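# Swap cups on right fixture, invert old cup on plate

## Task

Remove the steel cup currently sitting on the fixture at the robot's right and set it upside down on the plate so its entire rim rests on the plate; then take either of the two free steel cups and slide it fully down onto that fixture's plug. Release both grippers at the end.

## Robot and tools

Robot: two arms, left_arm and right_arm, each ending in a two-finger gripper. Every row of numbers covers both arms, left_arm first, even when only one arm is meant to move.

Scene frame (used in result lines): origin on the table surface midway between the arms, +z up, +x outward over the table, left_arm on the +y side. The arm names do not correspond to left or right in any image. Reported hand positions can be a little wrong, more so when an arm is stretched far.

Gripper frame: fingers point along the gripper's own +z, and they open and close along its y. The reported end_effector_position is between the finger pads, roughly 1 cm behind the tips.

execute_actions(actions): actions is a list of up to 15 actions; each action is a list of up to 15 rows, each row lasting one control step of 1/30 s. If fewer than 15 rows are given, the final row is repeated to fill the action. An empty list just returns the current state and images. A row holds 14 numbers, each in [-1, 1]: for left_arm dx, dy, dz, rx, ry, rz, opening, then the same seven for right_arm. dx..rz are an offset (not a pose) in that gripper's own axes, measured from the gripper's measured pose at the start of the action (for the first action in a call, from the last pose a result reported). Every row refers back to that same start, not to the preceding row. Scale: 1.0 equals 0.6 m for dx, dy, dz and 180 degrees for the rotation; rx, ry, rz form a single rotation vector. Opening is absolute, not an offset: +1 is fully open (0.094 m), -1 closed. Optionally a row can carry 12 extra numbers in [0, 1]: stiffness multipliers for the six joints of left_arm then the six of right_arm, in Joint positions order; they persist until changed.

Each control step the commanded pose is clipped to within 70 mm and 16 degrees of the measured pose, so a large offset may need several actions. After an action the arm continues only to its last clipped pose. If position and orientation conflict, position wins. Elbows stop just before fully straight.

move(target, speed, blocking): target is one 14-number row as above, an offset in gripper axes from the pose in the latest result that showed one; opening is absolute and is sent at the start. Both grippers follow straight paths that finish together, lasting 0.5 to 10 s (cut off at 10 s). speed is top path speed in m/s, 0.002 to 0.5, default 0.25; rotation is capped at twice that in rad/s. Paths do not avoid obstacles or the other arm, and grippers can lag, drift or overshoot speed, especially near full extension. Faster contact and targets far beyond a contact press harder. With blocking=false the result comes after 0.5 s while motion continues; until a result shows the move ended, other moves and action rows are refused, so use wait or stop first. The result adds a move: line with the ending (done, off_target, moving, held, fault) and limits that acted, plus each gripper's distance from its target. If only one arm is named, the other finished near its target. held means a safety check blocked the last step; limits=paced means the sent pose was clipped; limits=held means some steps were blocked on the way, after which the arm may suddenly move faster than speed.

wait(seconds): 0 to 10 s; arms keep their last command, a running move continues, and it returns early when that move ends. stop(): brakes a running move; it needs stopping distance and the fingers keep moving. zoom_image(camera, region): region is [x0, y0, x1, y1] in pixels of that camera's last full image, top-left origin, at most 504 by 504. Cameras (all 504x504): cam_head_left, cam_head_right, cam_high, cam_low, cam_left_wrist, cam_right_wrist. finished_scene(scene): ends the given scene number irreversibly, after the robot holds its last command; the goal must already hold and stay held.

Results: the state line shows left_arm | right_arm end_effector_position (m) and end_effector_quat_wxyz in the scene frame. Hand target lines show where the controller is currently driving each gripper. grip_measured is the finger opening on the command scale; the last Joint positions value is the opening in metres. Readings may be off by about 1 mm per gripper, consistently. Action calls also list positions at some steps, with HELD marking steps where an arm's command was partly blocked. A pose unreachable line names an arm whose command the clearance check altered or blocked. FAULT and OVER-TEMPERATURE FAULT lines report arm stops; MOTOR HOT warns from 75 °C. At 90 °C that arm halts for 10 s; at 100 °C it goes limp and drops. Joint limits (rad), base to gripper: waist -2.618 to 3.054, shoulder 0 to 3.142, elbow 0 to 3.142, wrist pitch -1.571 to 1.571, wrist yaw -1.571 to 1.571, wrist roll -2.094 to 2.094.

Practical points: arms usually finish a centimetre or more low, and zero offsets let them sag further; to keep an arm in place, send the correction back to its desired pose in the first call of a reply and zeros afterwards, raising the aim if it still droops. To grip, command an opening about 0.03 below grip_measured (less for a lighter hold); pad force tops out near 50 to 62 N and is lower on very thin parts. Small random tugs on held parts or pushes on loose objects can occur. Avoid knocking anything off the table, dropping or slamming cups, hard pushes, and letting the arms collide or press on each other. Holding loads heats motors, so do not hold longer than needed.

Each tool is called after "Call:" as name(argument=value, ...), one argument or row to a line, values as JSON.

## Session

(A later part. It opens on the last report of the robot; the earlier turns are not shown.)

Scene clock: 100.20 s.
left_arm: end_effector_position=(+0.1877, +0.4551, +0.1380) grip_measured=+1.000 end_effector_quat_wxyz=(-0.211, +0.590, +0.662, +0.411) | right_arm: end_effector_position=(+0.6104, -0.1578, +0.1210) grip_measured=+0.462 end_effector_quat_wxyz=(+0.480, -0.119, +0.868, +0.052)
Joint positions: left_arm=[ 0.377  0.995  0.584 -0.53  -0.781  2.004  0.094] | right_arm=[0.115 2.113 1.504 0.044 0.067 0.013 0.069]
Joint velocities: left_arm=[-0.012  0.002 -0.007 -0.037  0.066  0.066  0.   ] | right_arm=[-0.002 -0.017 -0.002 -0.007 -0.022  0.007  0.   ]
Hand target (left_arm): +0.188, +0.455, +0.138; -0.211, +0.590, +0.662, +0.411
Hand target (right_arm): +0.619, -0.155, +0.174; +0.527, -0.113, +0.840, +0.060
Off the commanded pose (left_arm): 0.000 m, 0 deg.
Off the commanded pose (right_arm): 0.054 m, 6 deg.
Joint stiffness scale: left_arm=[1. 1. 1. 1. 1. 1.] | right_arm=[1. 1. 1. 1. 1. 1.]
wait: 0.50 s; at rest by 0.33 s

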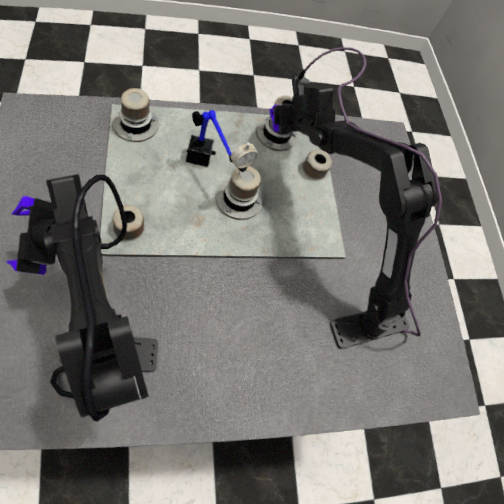

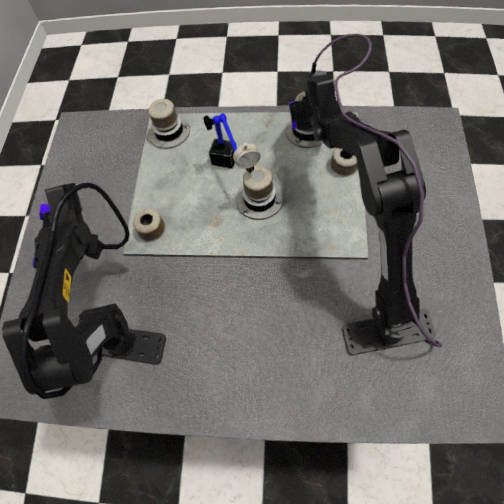

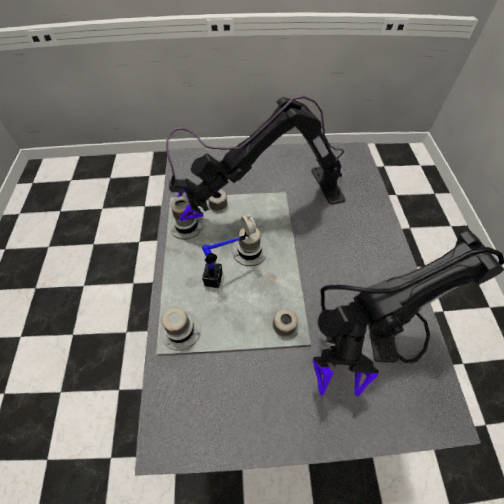

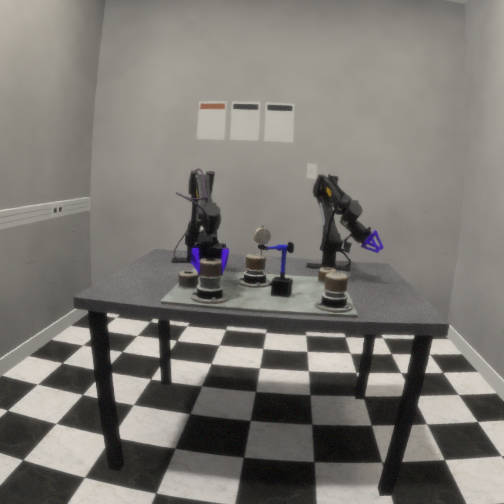

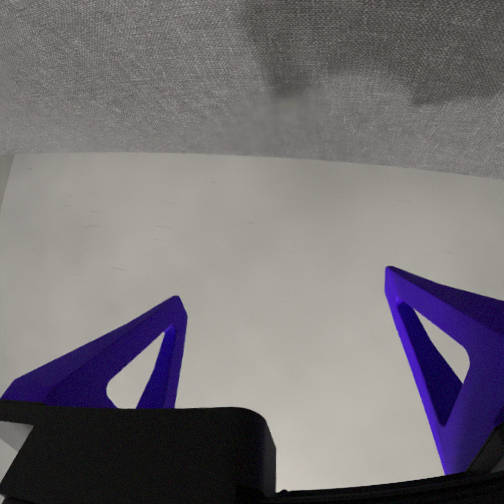

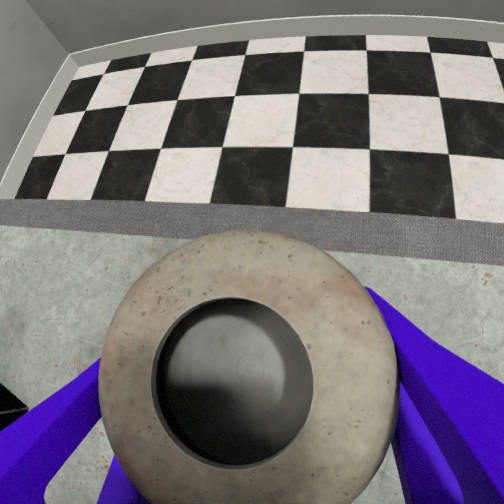

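Call:
execute_actions(
  actions=[
    [[0,0,0,0,0,0,1,-0.0868,-0.0007,-0.0335,-0.0004,-0.0345,0.0022,0.425],[0,0,0,0,0,0,1,-0.0892,-0.0007,-0.0348,-0.0004,-0.0340,0.0022,0.425],[0,0,0,0,0,0,1,-0.0917,-0.0008,-0.0361,-0.0004,-0.0334,0.0022,0.425],[0,0,0,0,0,0,1,-0.0942,-0.0009,-0.0374,-0.0004,-0.0328,0.0022,0.425],[0,0,0,0,0,0,1,-0.0966,-0.0009,-0.0387,-0.0004,-0.0322,0.0022,0.425],[0,0,0,0,0,0,1,-0.0991,-0.0010,-0.0400,-0.0004,-0.0317,0.0022,0.425],[0,0,0,0,0,0,1,-0.1016,-0.0011,-0.0413,-0.0004,-0.0311,0.0022,0.425],[0,0,0,0,0,0,1,-0.1040,-0.0011,-0.0426,-0.0004,-0.0305,0.0022,0.425],[0,0,0,0,0,0,1,-0.1065,-0.0012,-0.0439,-0.0004,-0.0305,0.0022,0.425],[0,0,0,0,0,0,1,-0.1090,-0.0013,-0.0452,-0.0004,-0.0305,0.0022,0.425],[0,0,0,0,0,0,1,-0.1114,-0.0013,-0.0465,-0.0004,-0.0305,0.0022,0.425],[0,0,0,0,0,0,1,-0.1139,-0.0014,-0.0478,-0.0004,-0.0305,0.0022,0.425],[0,0,0,0,0,0,1,-0.1164,-0.0015,-0.0491,-0.0004,-0.0305,0.0022,0.425],[0,0,0,0,0,0,1,-0.1188,-0.0015,-0.0504,-0.0004,-0.0305,0.0022,0.425],[0,0,0,0,0,0,1,-0.1213,-0.0016,-0.0517,-0.0004,-0.0305,0.0022,0.425]],
    [[0,0,0,0,0,0,1,-0.0958,-0.0008,-0.0368,-0.0004,-0.034,0.0022,0.425],[0,0,0,0,0,0,1,-0.0986,-0.0009,-0.0386,-0.0004,-0.034,0.0022,0.425],[0,0,0,0,0,0,1,-0.1015,-0.0010,-0.0404,-0.0004,-0.034,0.0022,0.425],[0,0,0,0,0,0,1,-0.1043,-0.0011,-0.0422,-0.0004,-0.034,0.0022,0.425],[0,0,0,0,0,0,1,-0.1071,-0.0012,-0.0440,-0.0004,-0.034,0.0022,0.425],[0,0,0,0,0,0,1,-0.1099,-0.0012,-0.0458,-0.0004,-0.034,0.0022,0.425],[0,0,0,0,0,0,1,-0.1127,-0.0013,-0.0476,-0.0004,-0.034,0.0022,0.425],[0,0,0,0,0,0,1,-0.1156,-0.0014,-0.0494,-0.0004,-0.034,0.0022,0.425],[0,0,0,0,0,0,1,-0.1184,-0.0015,-0.0512,-0.0004,-0.034,0.0022,0.425],[0,0,0,0,0,0,1,-0.1212,-0.0016,-0.0530,-0.0004,-0.034,0.0022,0.425],[0,0,0,0,0,0,1,-0.1240,-0.0016,-0.0548,-0.0004,-0.034,0.0022,0.425],[0,0,0,0,0,0,1,-0.1268,-0.0017,-0.0566,-0.0004,-0.034,0.0022,0.425],[0,0,0,0,0,0,1,-0.1297,-0.0018,-0.0584,-0.0004,-0.034,0.0022,0.425],[0,0,0,0,0,0,1,-0.1325,-0.0019,-0.0602,-0.0004,-0.034,0.0022,0.425],[0,0,0,0,0,0,1,-0.1353,-0.0020,-0.0620,-0.0004,-0.034,0.0022,0.425]],
  ],
)

Scene clock: 128.97 s.
left_arm: end_effector_position=(+0.1878, +0.4550, +0.1379) grip_measured=+1.000 end_effector_quat_wxyz=(-0.210, +0.590, +0.662, +0.411) | right_arm: end_effector_position=(+0.6156, -0.1562, +0.1702) grip_measured=+0.462 end_effector_quat_wxyz=(+0.467, -0.121, +0.875, +0.049)
Joint positions: left_arm=[ 0.377  0.995  0.584 -0.53  -0.78   2.004  0.094] | right_arm=[ 0.115  2.092  1.7   -0.202  0.068  0.013  0.069]
Joint velocities: left_arm=[ 0.007 -0.002 -0.002 -0.007 -0.022 -0.007  0.   ] | right_arm=[-0.002  0.007  0.193 -0.242  0.066  0.007  0.   ]
Hand target (left_arm): +0.188, +0.455, +0.138; -0.210, +0.590, +0.662, +0.411
Hand target (right_arm): +0.621, -0.155, +0.231; +0.518, -0.114, +0.846, +0.058
Off the commanded pose (left_arm): 0.000 m, 0 deg.
Off the commanded pose (right_arm): 0.061 m, 7 deg.
Joint stiffness scale: left_arm=[1. 1. 1. 1. 1. 1.] | right_arm=[1. 1. 1. 1. 1. 1.]
Step readings (end_effector_position; steps 1 to 15: 1st action; 16 to 30: 2nd action):
0: left_arm (+0.1877, +0.4551, +0.1380) | right_arm (+0.6104, -0.1578, +0.1210)
1: left_arm (+0.1877, +0.4551, +0.1380) | right_arm (+0.6104, -0.1579, +0.1209)
2: left_arm (+0.1877, +0.4550, +0.1380) | right_arm (+0.6105, -0.1578, +0.1213)
4: left_arm (+0.1877, +0.4550, +0.1380) | right_arm (+0.6105, -0.1579, +0.1220)
8: left_arm (+0.1877, +0.4550, +0.1380) | right_arm (+0.6104, -0.1579, +0.1265)
15: left_arm (+0.1877, +0.4550, +0.1380) | right_arm (+0.6112, -0.1577, +0.1427)
16: left_arm (+0.1877, +0.4550, +0.1379) | right_arm (+0.6116, -0.1575, +0.1451)
17: left_arm (+0.1877, +0.4550, +0.1379) | right_arm (+0.6121, -0.1574, +0.1475)
19: left_arm (+0.1877, +0.4550, +0.1379) | right_arm (+0.6132, -0.1570, +0.1523)
23: left_arm (+0.1877, +0.4550, +0.1379) | right_arm (+0.6151, -0.1564, +0.1607)
30: end_effector_position above

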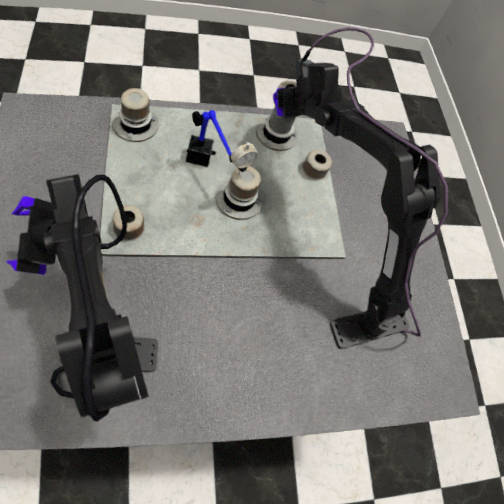

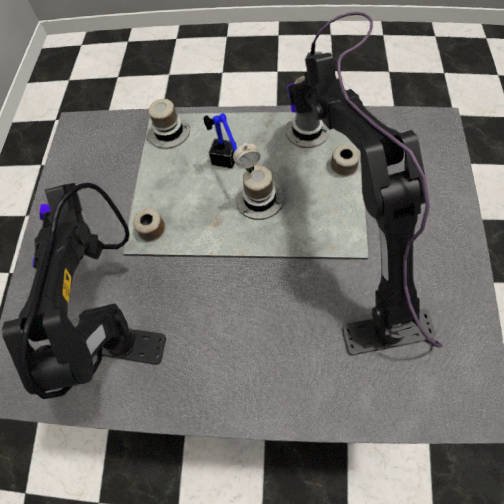

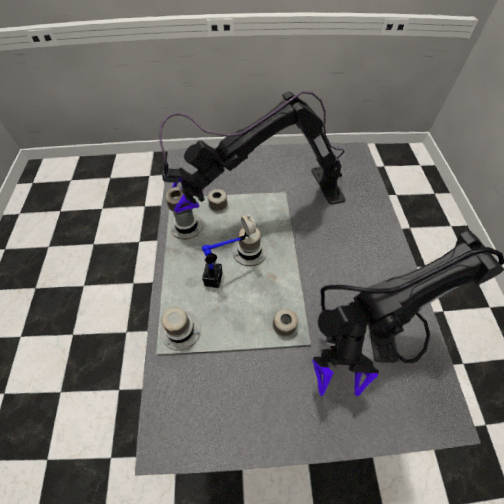

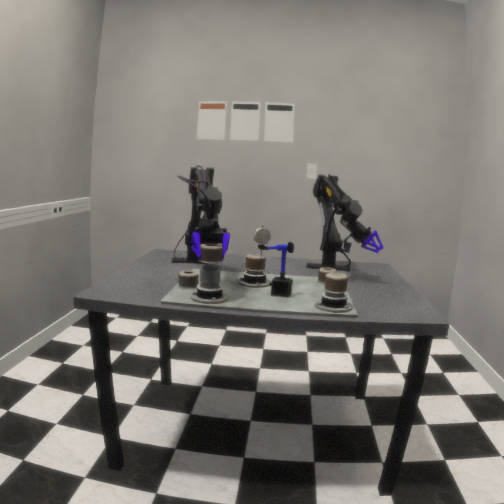

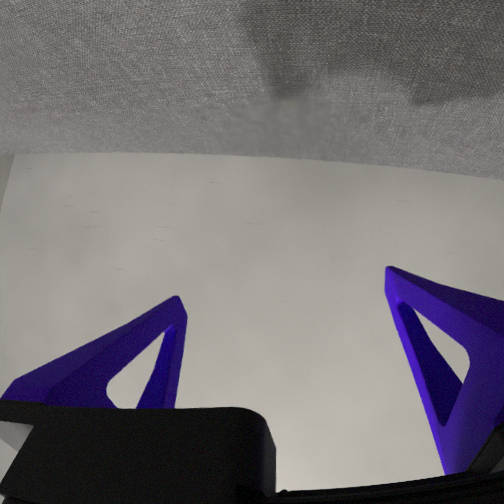

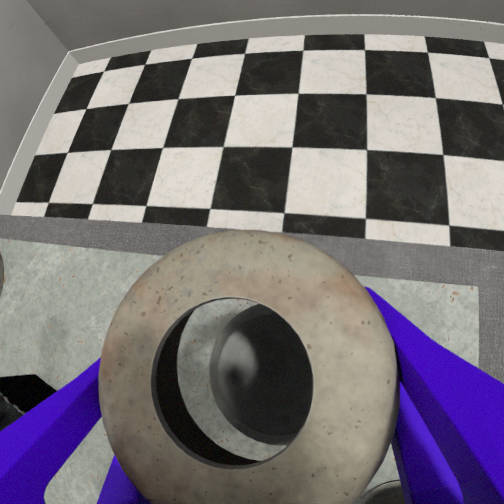

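Call:
execute_actions(
  actions=[
    [[0,0,0,0,0,0,1,-0.0888,-0.0019,-0.0487,-0.0007,-0.0377,0.0022,0.425],[0,0,0,0,0,0,1,-0.0849,0.0006,-0.0518,-0.0017,-0.0376,0.0015,0.425],[0,0,0,0,0,0,1,-0.0789,0.0045,-0.0566,-0.0031,-0.0375,0.0005,0.425],[0,0,0,0,0,0,1,-0.0712,0.0095,-0.0627,-0.0050,-0.0374,-0.0007,0.425],[0,0,0,0,0,0,1,-0.0621,0.0154,-0.0699,-0.0072,-0.0373,-0.0022,0.425],[0,0,0,0,0,0,1,-0.0521,0.0218,-0.0779,-0.0097,-0.0371,-0.0039,0.425],[0,0,0,0,0,0,1,-0.0415,0.0287,-0.0864,-0.0123,-0.0369,-0.0056,0.425],[0,0,0,0,0,0,1,-0.0306,0.0357,-0.0949,-0.0149,-0.0368,-0.0074,0.425],[0,0,0,0,0,0,1,-0.0200,0.0426,-0.1034,-0.0175,-0.0366,-0.0091,0.425],[0,0,0,0,0,0,1,-0.0100,0.0490,-0.1114,-0.0200,-0.0364,-0.0108,0.425],[0,0,0,0,0,0,1,-0.0009,0.0549,-0.1186,-0.0222,-0.0363,-0.0123,0.425],[0,0,0,0,0,0,1,0.0068,0.0599,-0.1247,-0.0241,-0.0362,-0.0135,0.425],[0,0,0,0,0,0,1,0.0128,0.0638,-0.1295,-0.0255,-0.0361,-0.0145,0.425],[0,0,0,0,0,0,1,0.0167,0.0663,-0.1326,-0.0265,-0.0360,-0.0152,0.425],[0,0,0,0,0,0,1,0.0181,0.0672,-0.1337,-0.0268,-0.0360,-0.0154,0.425]],
  ],
)

Call:
wait(
  seconds=0.5,
)

Scene clock: 146.33 s.
left_arm: end_effector_position=(+0.1878, +0.4549, +0.1378) grip_measured=+1.000 end_effector_quat_wxyz=(-0.210, +0.590, +0.662, +0.410) | right_arm: end_effector_position=(+0.5307, -0.1457, +0.1631) grip_measured=+0.462 end_effector_quat_wxyz=(+0.448, -0.155, +0.878, +0.065)
Joint positions: left_arm=[ 0.377  0.995  0.584 -0.53  -0.78   2.004  0.094] | right_arm=[ 0.181  1.823  1.325 -0.136  0.057  0.011  0.069]
Joint velocities: left_arm=[-0.007  0.002 -0.002 -0.022 -0.022  0.007  0.   ] | right_arm=[ 0.227 -0.354 -0.618  0.168 -0.037  0.007  0.   ]
Hand target (left_arm): +0.188, +0.455, +0.138; -0.210, +0.590, +0.662, +0.411
Hand target (right_arm): +0.534, -0.136, +0.207; +0.508, -0.157, +0.843, +0.082
Off the commanded pose (left_arm): 0.000 m, 0 deg.
Off the commanded pose (right_arm): 0.043 m, 9 deg.
Joint stiffness scale: left_arm=[1. 1. 1. 1. 1. 1.] | right_arm=[1. 1. 1. 1. 1. 1.]
Step readings (end_effector_position):
0: left_arm (+0.1878, +0.4550, +0.1379) | right_arm (+0.6132, -0.1570, +0.1740)
1: left_arm (+0.1878, +0.4550, +0.1379) | right_arm (+0.6132, -0.1570, +0.1740)
2: left_arm (+0.1878, +0.4550, +0.1379) | right_arm (+0.6131, -0.1570, +0.1749)
4: left_arm (+0.1878, +0.4550, +0.1379) | right_arm (+0.6104, -0.1578, +0.1760)
8: left_arm (+0.1878, +0.4549, +0.1378) | right_arm (+0.5882, -0.1607, +0.1761)
15: end_effector_position above

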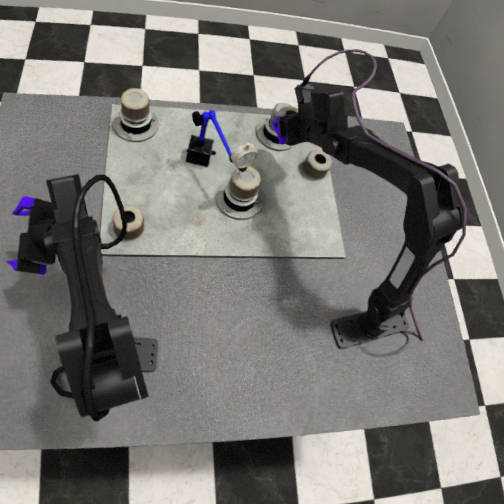

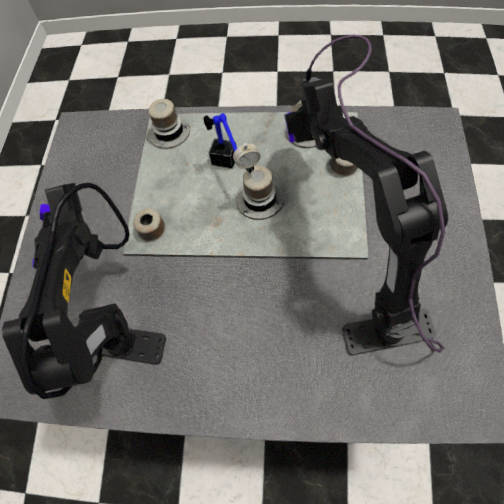

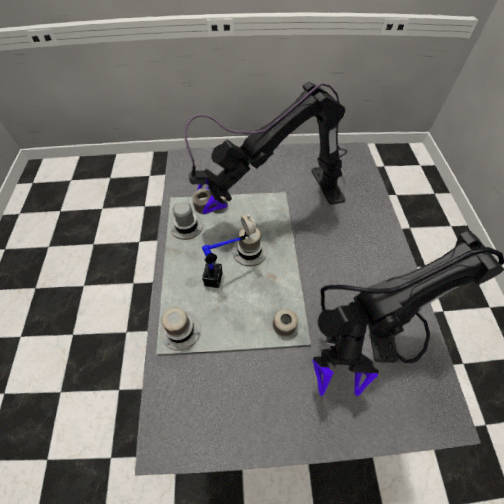

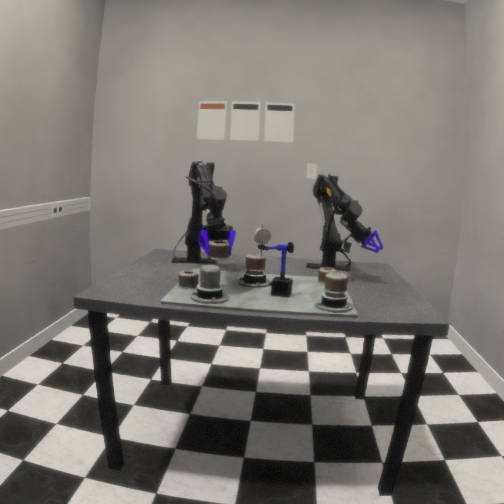

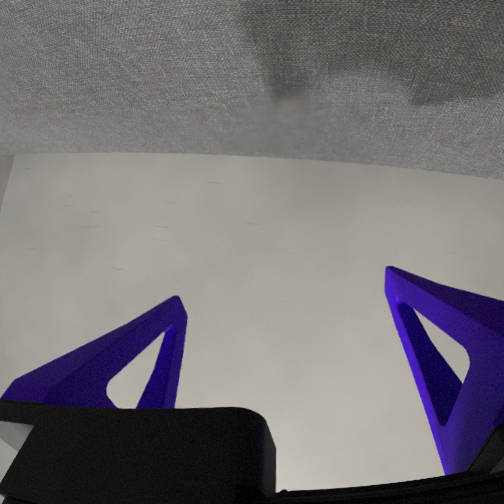

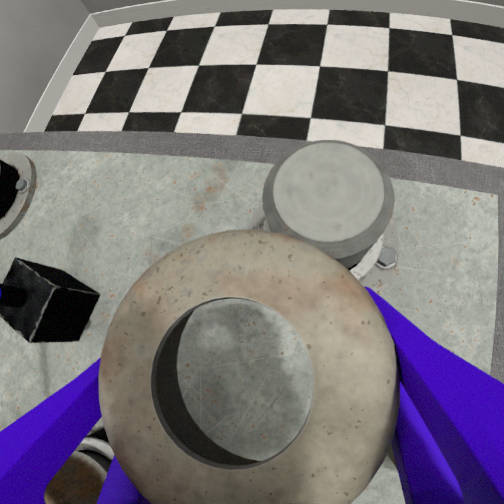

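Scene clock: 146.83 s.
left_arm: end_effector_position=(+0.1878, +0.4549, +0.1378) grip_measured=+1.000 end_effector_quat_wxyz=(-0.210, +0.590, +0.662, +0.410) | right_arm: end_effector_position=(+0.5271, -0.1384, +0.1660) grip_measured=+0.462 end_effector_quat_wxyz=(+0.459, -0.162, +0.871, +0.073)
Joint positions: left_arm=[ 0.377  0.995  0.584 -0.53  -0.78   2.004  0.094] | right_arm=[ 0.194  1.808  1.296 -0.094  0.05   0.009  0.069]
Joint velocities: left_arm=[-0.002  0.002  0.002  0.037  0.007 -0.022  0.   ] | right_arm=[-0.002  0.022 -0.002 -0.007 -0.022 -0.022 -0.002]
Hand target (left_arm): +0.188, +0.455, +0.138; -0.210, +0.590, +0.662, +0.411
Hand target (right_arm): +0.534, -0.136, +0.207; +0.508, -0.157, +0.843, +0.082
Off the commanded pose (left_arm): 0.000 m, 0 deg.
Off the commanded pose (right_arm): 0.040 m, 7 deg.
Joint stiffness scale: left_arm=[1. 1. 1. 1. 1. 1.] | right_arm=[1. 1. 1. 1. 1. 1.]
wait: 0.50 s; no rest

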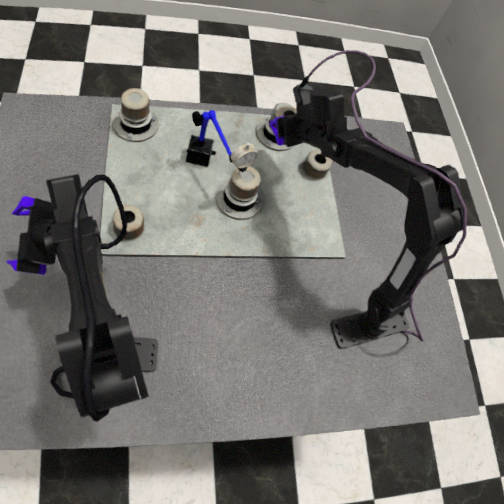

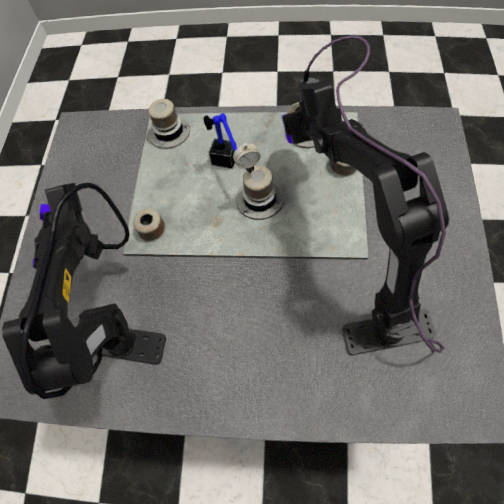

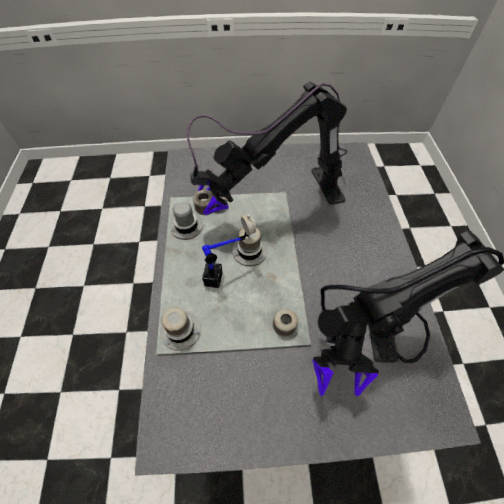

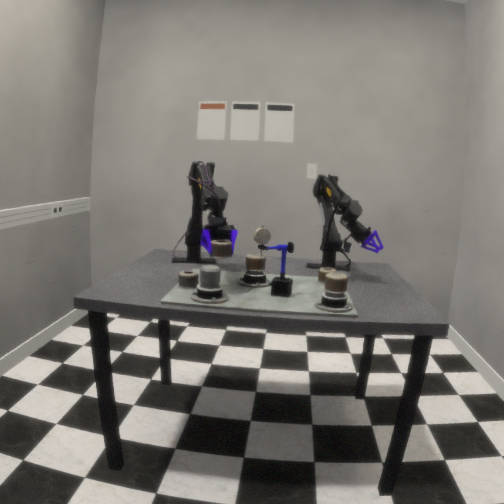

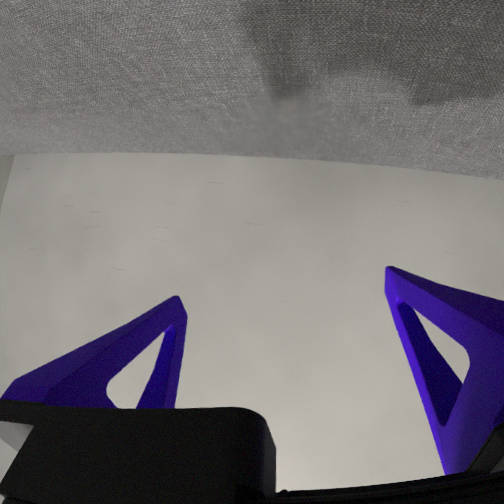

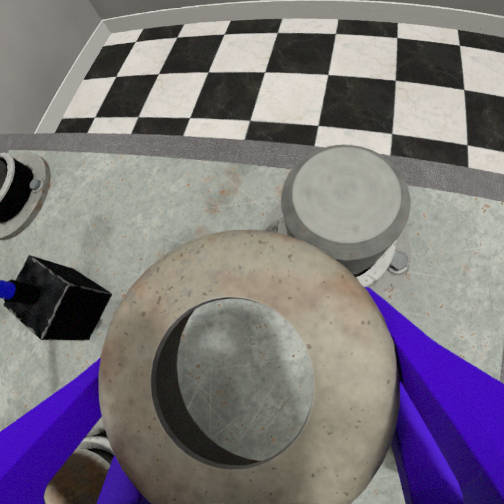

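Call:
execute_actions(
  actions=[
    [[0,0,0,0,0,0,1,-0.0611,-0.0006,-0.0251,0.0002,-0.0366,0.0002,0.425],[0,0,0,0,0,0,1,-0.0594,-0.0001,-0.0245,0.0001,-0.0366,0.0001,0.425],[0,0,0,0,0,0,1,-0.0565,0.0005,-0.0235,0,-0.0366,0,0.425],[0,0,0,0,0,0,1,-0.0527,0.0014,-0.0222,-0.0002,-0.0366,-0.0001,0.425],[0,0,0,0,0,0,1,-0.0480,0.0025,-0.0206,-0.0004,-0.0366,-0.0002,0.425],[0,0,0,0,0,0,1,-0.0425,0.0038,-0.0187,-0.0006,-0.0366,-0.0004,0.425],[0,0,0,0,0,0,1,-0.0363,0.0053,-0.0166,-0.0009,-0.0366,-0.0005,0.425],[0,0,0,0,0,0,1,-0.0293,0.0069,-0.0142,-0.0012,-0.0366,-0.0007,0.425],[0,0,0,0,0,0,1,-0.0218,0.0087,-0.0116,-0.0015,-0.0366,-0.0010,0.425],[0,0,0,0,0,0,1,-0.0139,0.0106,-0.0089,-0.0018,-0.0366,-0.0012,0.425],[0,0,0,0,0,0,1,-0.0055,0.0125,-0.0060,-0.0022,-0.0366,-0.0014,0.425],[0,0,0,0,0,0,1,0.0032,0.0146,-0.0031,-0.0026,-0.0366,-0.0017,0.425],[0,0,0,0,0,0,1,0.0122,0.0167,0.0000,-0.0030,-0.0366,-0.0020,0.425],[0,0,0,0,0,0,1,0.0213,0.0188,0.0031,-0.0034,-0.0366,-0.0022,0.425],[0,0,0,0,0,0,1,0.0306,0.0210,0.0063,-0.0038,-0.0366,-0.0025,0.425]],
    [[0,0,0,0,0,0,1,-0.0090,0.0079,-0.0001,-0.0024,-0.036,-0.0016,0.425],[0,0,0,0,0,0,1,0.0001,0.0100,0.0030,-0.0028,-0.036,-0.0018,0.425],[0,0,0,0,0,0,1,0.0091,0.0121,0.0061,-0.0032,-0.036,-0.0021,0.425],[0,0,0,0,0,0,1,0.0178,0.0142,0.0090,-0.0035,-0.036,-0.0024,0.425],[0,0,0,0,0,0,1,0.0262,0.0161,0.0119,-0.0039,-0.036,-0.0026,0.425],[0,0,0,0,0,0,1,0.0342,0.0180,0.0146,-0.0042,-0.036,-0.0028,0.425],[0,0,0,0,0,0,1,0.0417,0.0198,0.0172,-0.0046,-0.036,-0.0031,0.425],[0,0,0,0,0,0,1,0.0486,0.0214,0.0196,-0.0049,-0.036,-0.0033,0.425],[0,0,0,0,0,0,1,0.0549,0.0229,0.0217,-0.0051,-0.036,-0.0034,0.425],[0,0,0,0,0,0,1,0.0604,0.0242,0.0236,-0.0054,-0.036,-0.0036,0.425],[0,0,0,0,0,0,1,0.0651,0.0253,0.0252,-0.0056,-0.036,-0.0037,0.425],[0,0,0,0,0,0,1,0.0689,0.0262,0.0265,-0.0057,-0.036,-0.0038,0.425],[0,0,0,0,0,0,1,0.0717,0.0268,0.0275,-0.0058,-0.036,-0.0039,0.425],[0,0,0,0,0,0,1,0.0734,0.0273,0.0281,-0.0059,-0.036,-0.0040,0.425],[0,0,0,0,0,0,1,0.0741,0.0274,0.0283,-0.0060,-0.036,-0.0040,0.425]],
  ],
)

Call:
wait(
  seconds=0.6,
)

Scene clock: 195.00 s.
left_arm: end_effector_position=(+0.1879, +0.4548, +0.1378) grip_measured=+1.000 end_effector_quat_wxyz=(-0.210, +0.591, +0.662, +0.410) | right_arm: end_effector_position=(+0.4719, -0.1441, +0.0461) grip_measured=+0.462 end_effector_quat_wxyz=(+0.435, -0.179, +0.879, +0.073)
Joint positions: left_arm=[ 0.377  0.995  0.584 -0.53  -0.779  2.004  0.094] | right_arm=[0.23  1.865 0.868 0.338 0.056 0.009 0.069]
Joint velocities: left_arm=[-0.012 -0.017 -0.007 -0.022 -0.022  0.066  0.   ] | right_arm=[ 0.017  0.056 -0.061  0.388 -0.022  0.037  0.   ]
Hand target (left_arm): +0.188, +0.455, +0.138; -0.210, +0.590, +0.662, +0.410
Hand target (right_arm): +0.486, -0.133, +0.075; +0.491, -0.172, +0.850, +0.086
Off the commanded pose (left_arm): 0.000 m, 0 deg.
Off the commanded pose (right_arm): 0.035 m, 8 deg.
Joint stiffness scale: left_arm=[1. 1. 1. 1. 1. 1.] | right_arm=[1. 1. 1. 1. 1. 1.]
Step readings (end_effector_position; steps 1 to 15: 1st action; 16 to 30: 2nd action):
0: left_arm (+0.1878, +0.4549, +0.1378) | right_arm (+0.5288, -0.1377, +0.1703)
1: left_arm (+0.1878, +0.4549, +0.1378) | right_arm (+0.5288, -0.1377, +0.1703)
2: left_arm (+0.1878, +0.4549, +0.1378) | right_arm (+0.5288, -0.1377, +0.1703)
4: left_arm (+0.1879, +0.4549, +0.1378) | right_arm (+0.5286, -0.1378, +0.1696)
8: left_arm (+0.1879, +0.4549, +0.1378) | right_arm (+0.5258, -0.1389, +0.1602)
15: left_arm (+0.1879, +0.4549, +0.1378) | right_arm (+0.5070, -0.1423, +0.1199)
16: left_arm (+0.1879, +0.4549, +0.1378) | right_arm (+0.5035, -0.1423, +0.1135)
17: left_arm (+0.1879, +0.4549, +0.1378) | right_arm (+0.4998, -0.1428, +0.1069)
19: left_arm (+0.1879, +0.4548, +0.1378) | right_arm (+0.4917, -0.1456, +0.0908)
23: left_arm (+0.1879, +0.4548, +0.1378) | right_arm (+0.4784, -0.1486, +0.0616)
30: end_effector_position above

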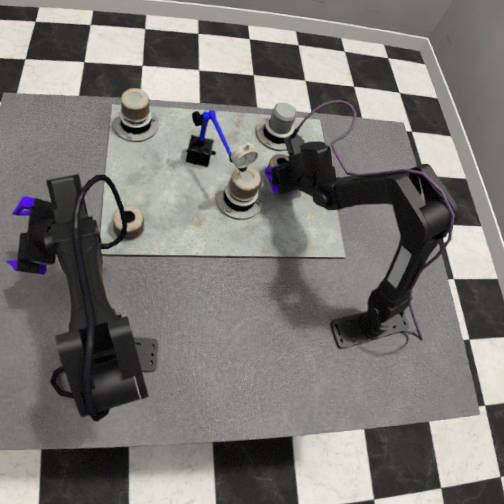

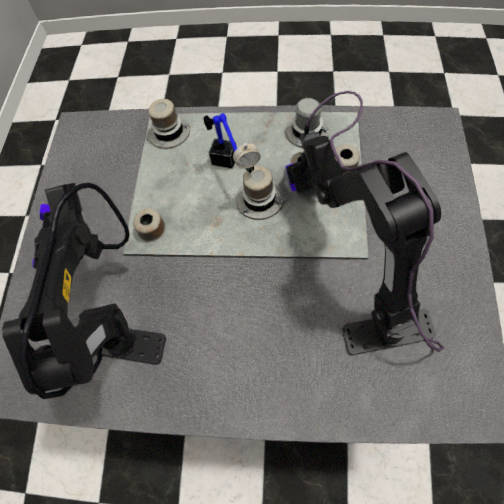

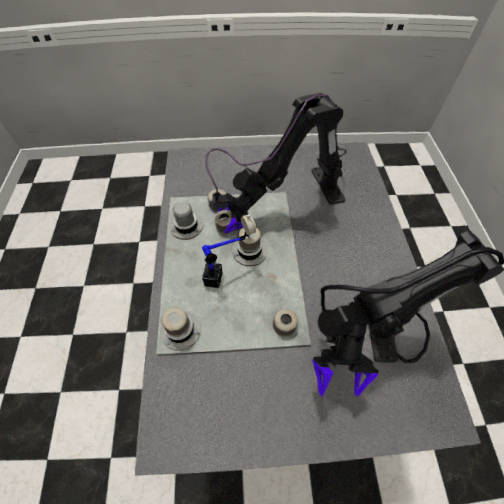

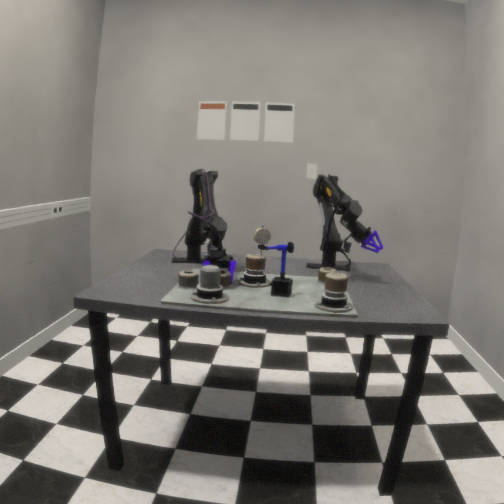

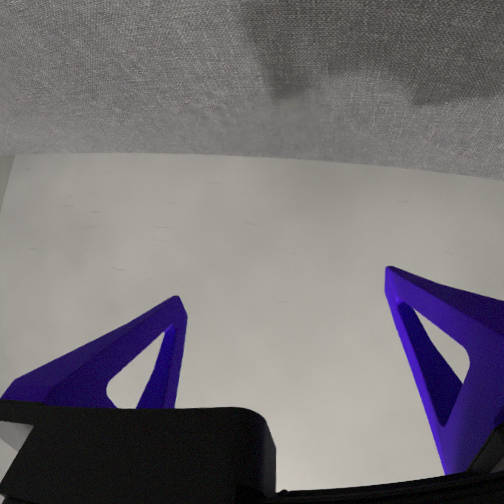

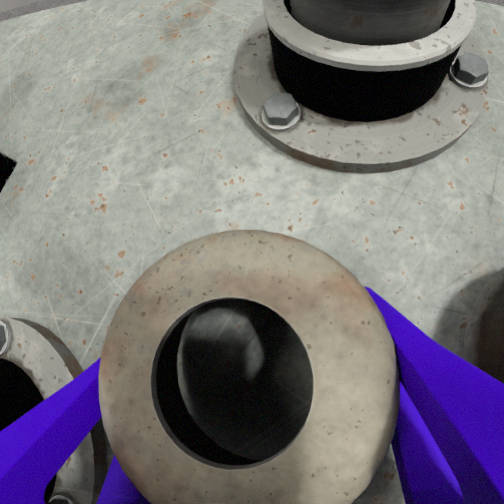

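Scene clock: 195.60 s.
left_arm: end_effector_position=(+0.1879, +0.4548, +0.1378) grip_measured=+1.000 end_effector_quat_wxyz=(-0.210, +0.591, +0.662, +0.410) | right_arm: end_effector_position=(+0.4790, -0.1407, +0.0554) grip_measured=+0.462 end_effector_quat_wxyz=(+0.458, -0.176, +0.868, +0.078)
Joint positions: left_arm=[ 0.377  0.995  0.584 -0.53  -0.779  2.004  0.094] | right_arm=[0.231 1.869 0.866 0.398 0.057 0.009 0.069]
Joint velocities: left_arm=[-0.017  0.002  0.002  0.095 -0.066  0.007  0.   ] | right_arm=[ 0.022 -0.002 -0.002  0.066 -0.095  0.007  0.001]
Hand target (left_arm): +0.188, +0.455, +0.138; -0.210, +0.590, +0.662, +0.410
Hand target (right_arm): +0.486, -0.133, +0.075; +0.491, -0.171, +0.850, +0.086
Off the commanded pose (left_arm): 0.000 m, 0 deg.
Off the commanded pose (right_arm): 0.023 m, 5 deg.
Joint stiffness scale: left_arm=[1. 1. 1. 1. 1. 1.] | right_arm=[1. 1. 1. 1. 1. 1.]
wait: 0.60 s; at rest by 0.47 s

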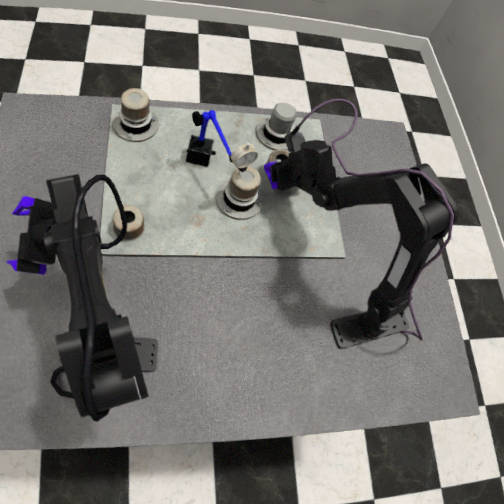

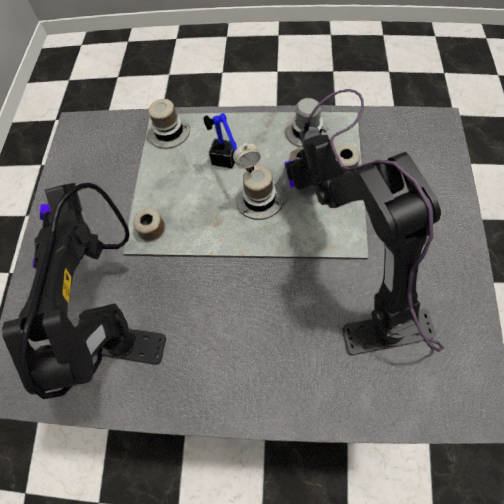

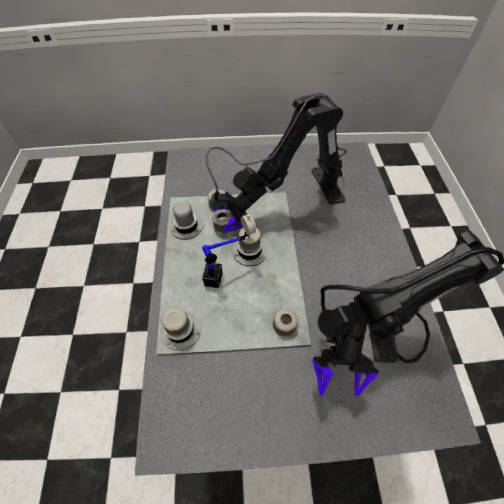

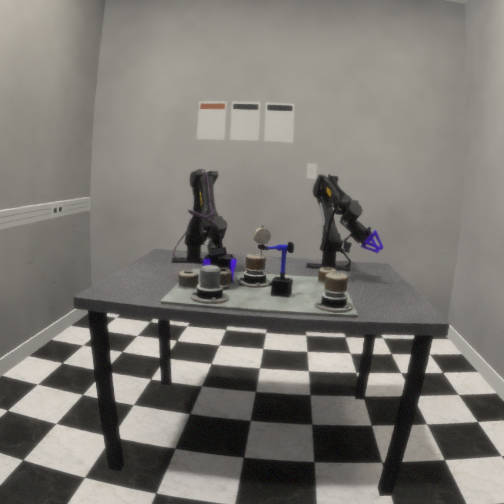

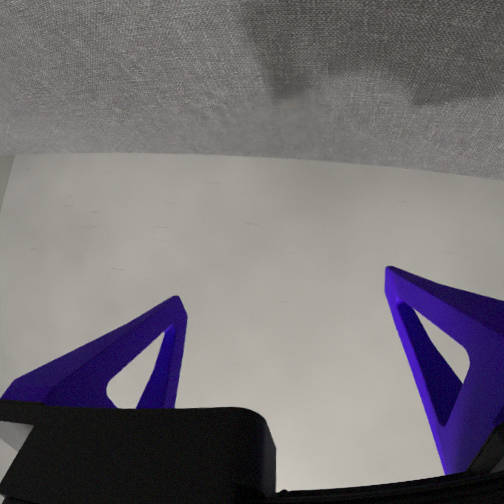

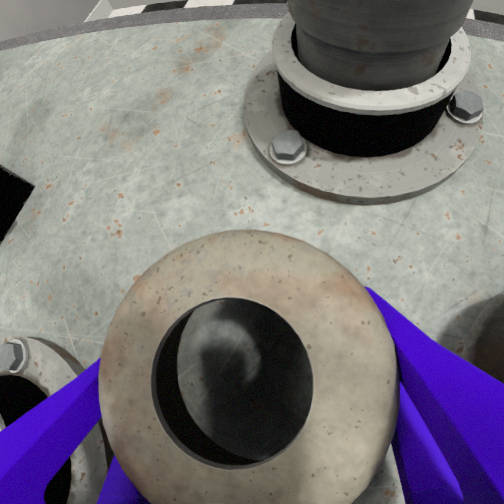

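Call:
execute_actions(
  actions=[
    [[0,0,0,0,0,0,1,-0.0369,0.0083,-0.0034,-0.0008,-0.0251,0.0009,0.425],[0,0,0,0,0,0,1,-0.0367,0.0098,-0.0025,-0.0013,-0.0255,0.0005,0.425],[0,0,0,0,0,0,1,-0.0366,0.0113,-0.0015,-0.0018,-0.0260,0.0002,0.425],[0,0,0,0,0,0,1,-0.0365,0.0129,-0.0006,-0.0022,-0.0264,-0.0002,0.425],[0,0,0,0,0,0,1,-0.0364,0.0144,0.0003,-0.0027,-0.0269,-0.0005,0.425],[0,0,0,0,0,0,1,-0.0362,0.0159,0.0012,-0.0032,-0.0274,-0.0008,0.425],[0,0,0,0,0,0,1,-0.0361,0.0174,0.0021,-0.0037,-0.0278,-0.0012,0.425],[0,0,0,0,0,0,1,-0.0360,0.0189,0.0031,-0.0042,-0.0283,-0.0015,0.425],[0,0,0,0,0,0,1,-0.0359,0.0204,0.0040,-0.0047,-0.0287,-0.0019,0.425],[0,0,0,0,0,0,1,-0.0357,0.0219,0.0049,-0.0052,-0.0292,-0.0022,0.425],[0,0,0,0,0,0,1,-0.0356,0.0234,0.0058,-0.0057,-0.0297,-0.0025,0.425],[0,0,0,0,0,0,1,-0.0355,0.0250,0.0067,-0.0061,-0.0301,-0.0029,0.425],[0,0,0,0,0,0,1,-0.0354,0.0265,0.0077,-0.0066,-0.0306,-0.0032,0.425],[0,0,0,0,0,0,1,-0.0352,0.0280,0.0086,-0.0071,-0.0310,-0.0036,0.425],[0,0,0,0,0,0,1,-0.0351,0.0295,0.0095,-0.0076,-0.0315,-0.0039,0.425]],
  ],
)

Call:
wait(
  seconds=0.6,
)

Scene clock: 219.63 s.
left_arm: end_effector_position=(+0.1879, +0.4548, +0.1377) grip_measured=+1.000 end_effector_quat_wxyz=(-0.210, +0.591, +0.662, +0.410) | right_arm: end_effector_position=(+0.4773, -0.1291, +0.0473) grip_measured=+0.462 end_effector_quat_wxyz=(+0.459, -0.185, +0.865, +0.084)
Joint positions: left_arm=[ 0.377  0.995  0.584 -0.53  -0.779  2.004  0.094] | right_arm=[0.255 1.904 0.866 0.438 0.059 0.01  0.069]
Joint velocities: left_arm=[ 0.012  0.012 -0.002 -0.051 -0.051  0.051  0.   ] | right_arm=[ 0.037  0.09   0.002  0.066  0.007 -0.022  0.   ]
Hand target (left_arm): +0.188, +0.455, +0.138; -0.210, +0.591, +0.662, +0.410
Hand target (right_arm): +0.486, -0.118, +0.070; +0.498, -0.182, +0.843, +0.095
Off the commanded pose (left_arm): 0.000 m, 0 deg.
Off the commanded pose (right_arm): 0.027 m, 5 deg.
Joint stiffness scale: left_arm=[1. 1. 1. 1. 1. 1.] | right_arm=[1. 1. 1. 1. 1. 1.]
Step readings (end_effector_position):
0: left_arm (+0.1879, +0.4548, +0.1378) | right_arm (+0.4791, -0.1406, +0.0555)
1: left_arm (+0.1879, +0.4548, +0.1378) | right_arm (+0.4791, -0.1406, +0.0556)
2: left_arm (+0.1879, +0.4548, +0.1377) | right_arm (+0.4792, -0.1406, +0.0557)
4: left_arm (+0.1879, +0.4548, +0.1377) | right_arm (+0.4793, -0.1399, +0.0560)
8: left_arm (+0.1879, +0.4548, +0.1377) | right_arm (+0.4788, -0.1355, +0.0539)
15: end_effector_position above

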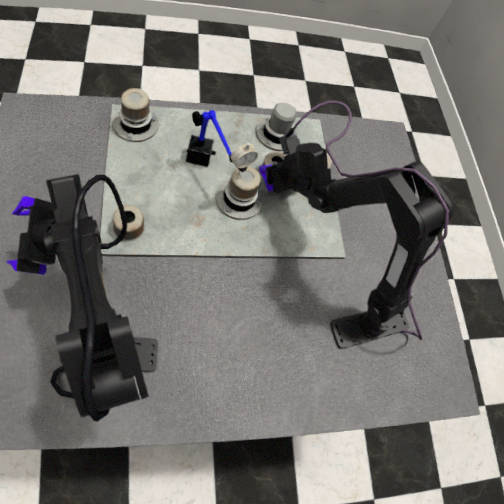

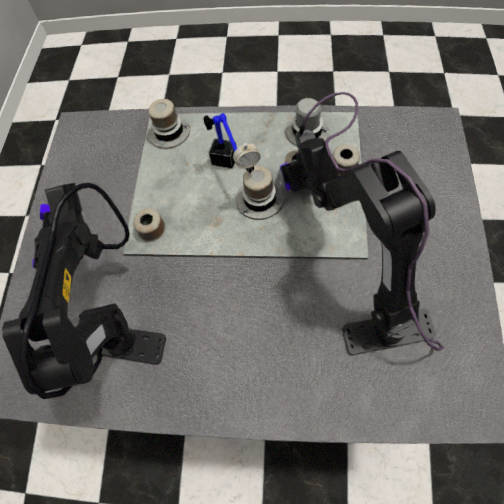

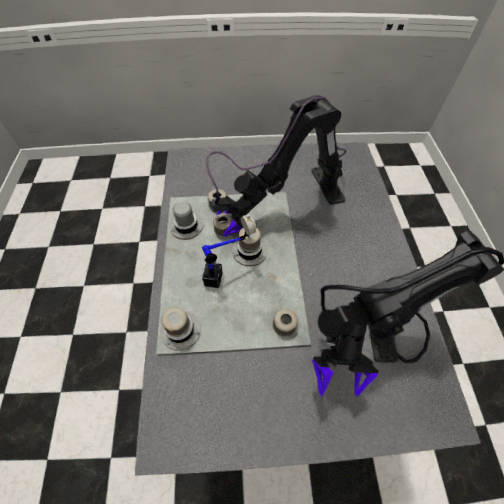

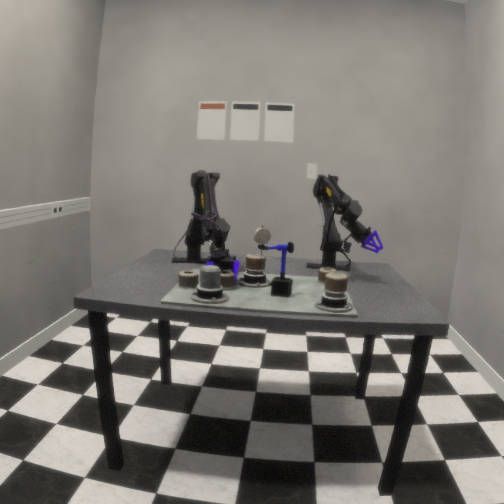

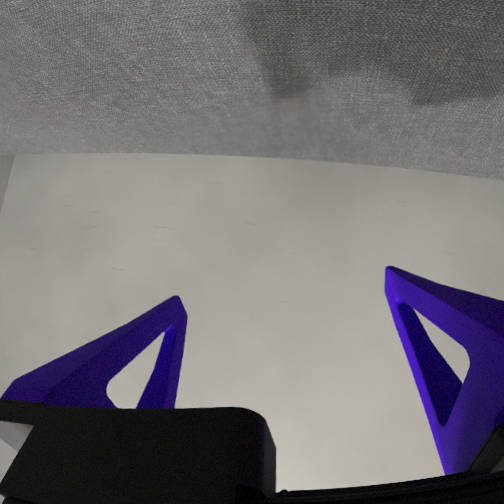

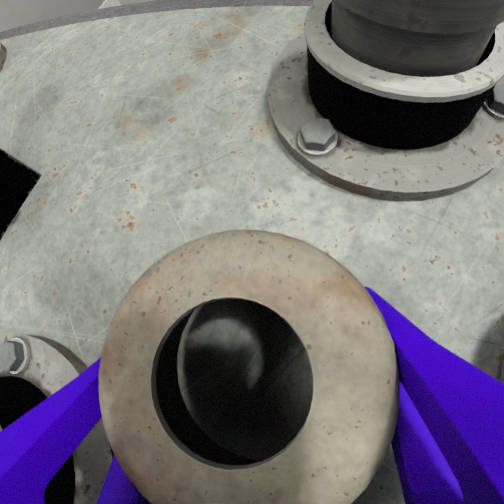

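Scene clock: 220.23 s.
left_arm: end_effector_position=(+0.1879, +0.4548, +0.1377) grip_measured=+1.000 end_effector_quat_wxyz=(-0.210, +0.591, +0.662, +0.410) | right_arm: end_effector_position=(+0.4781, -0.1265, +0.0481) grip_measured=+0.462 end_effector_quat_wxyz=(+0.464, -0.186, +0.862, +0.086)
Joint positions: left_arm=[ 0.377  0.995  0.584 -0.53  -0.779  2.004  0.094] | right_arm=[0.259 1.909 0.866 0.454 0.059 0.01  0.069]
Joint velocities: left_arm=[-0.002 -0.002 -0.007 -0.022 -0.022 -0.037  0.   ] | right_arm=[-0.007  0.002  0.007  0.007  0.022  0.051 -0.   ]
Hand target (left_arm): +0.188, +0.455, +0.138; -0.210, +0.591, +0.662, +0.410
Hand target (right_arm): +0.486, -0.118, +0.070; +0.498, -0.182, +0.843, +0.095
Off the commanded pose (left_arm): 0.000 m, 0 deg.
Off the commanded pose (right_arm): 0.025 m, 5 deg.
Joint stiffness scale: left_arm=[1. 1. 1. 1. 1. 1.] | right_arm=[1. 1. 1. 1. 1. 1.]
wait: 0.60 s; at rest by 0.23 s

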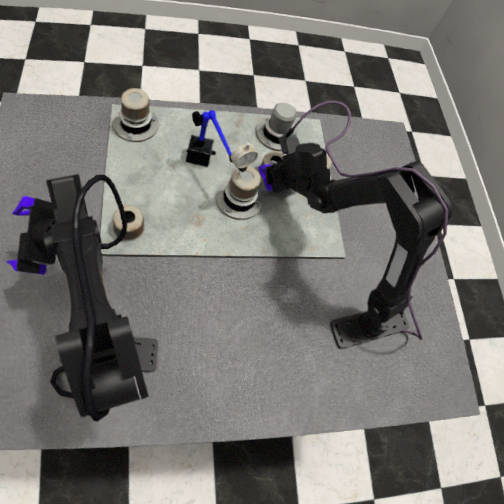

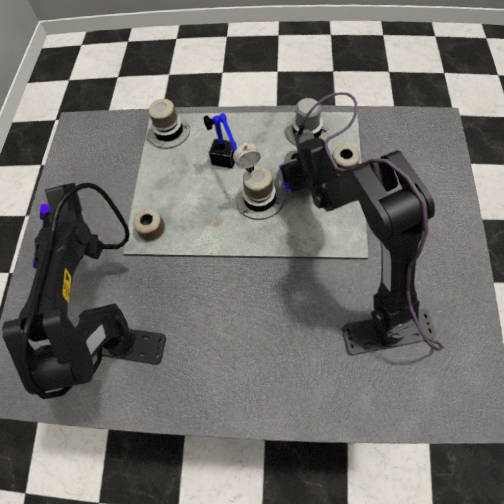

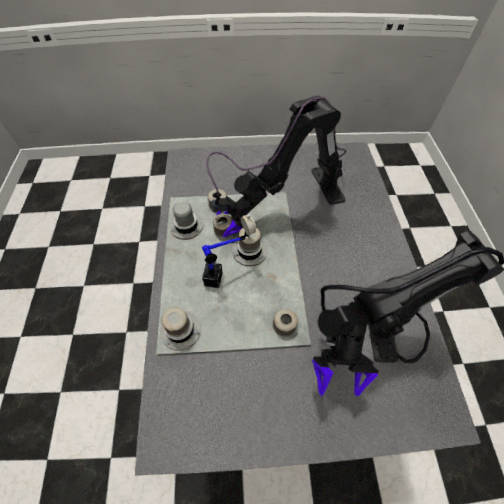

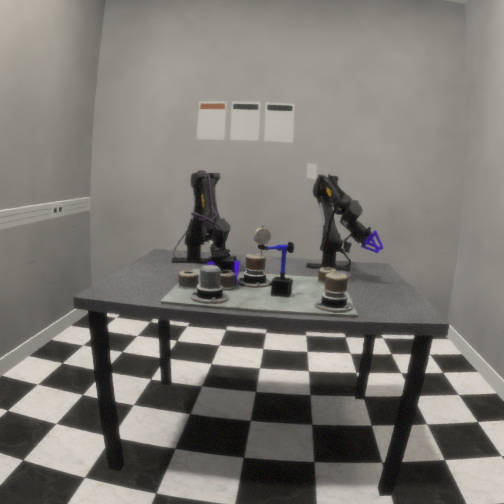

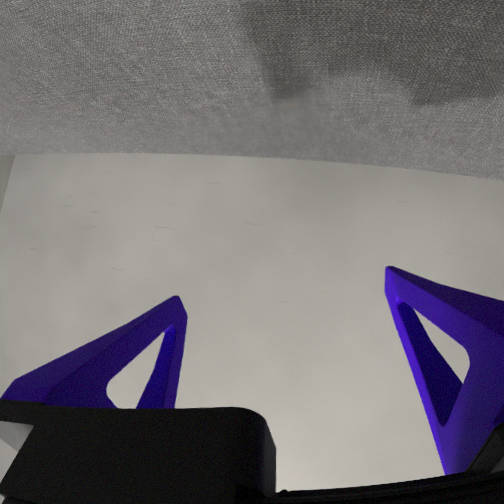

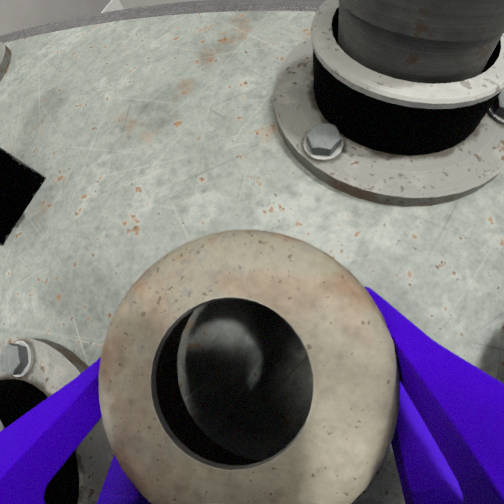

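Call:
zoom_image(
  camera="cam_head_left",
  region=[205,120,345,230],
)

Call:
zoom_image(
  camera="cam_low",
  region=[170,215,290,315],
)

Region (205, 120, 345, 230) of cam_head_left's 504x504 image, scaled by 3.600, with more detail than that image has; it fills the top 396 rows of this view, and the rest is white.

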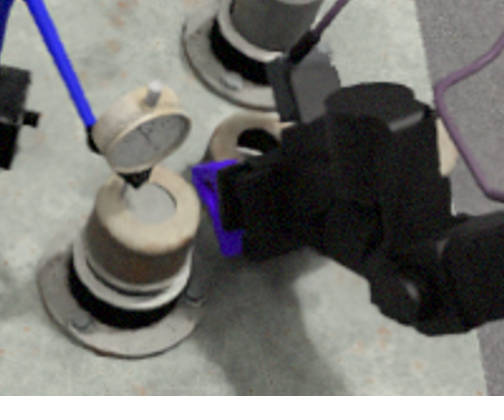

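Region (170, 215, 290, 315) of cam_low's 504x504 image, scaled by 4.200, with more detail than that image has.

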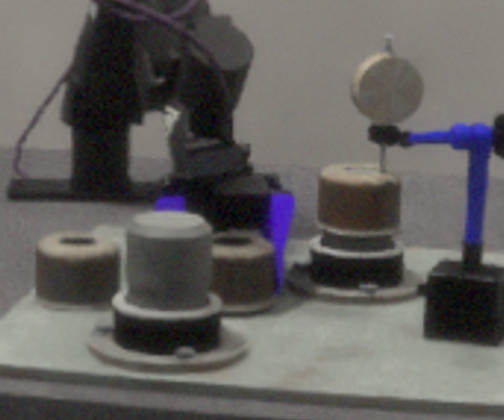

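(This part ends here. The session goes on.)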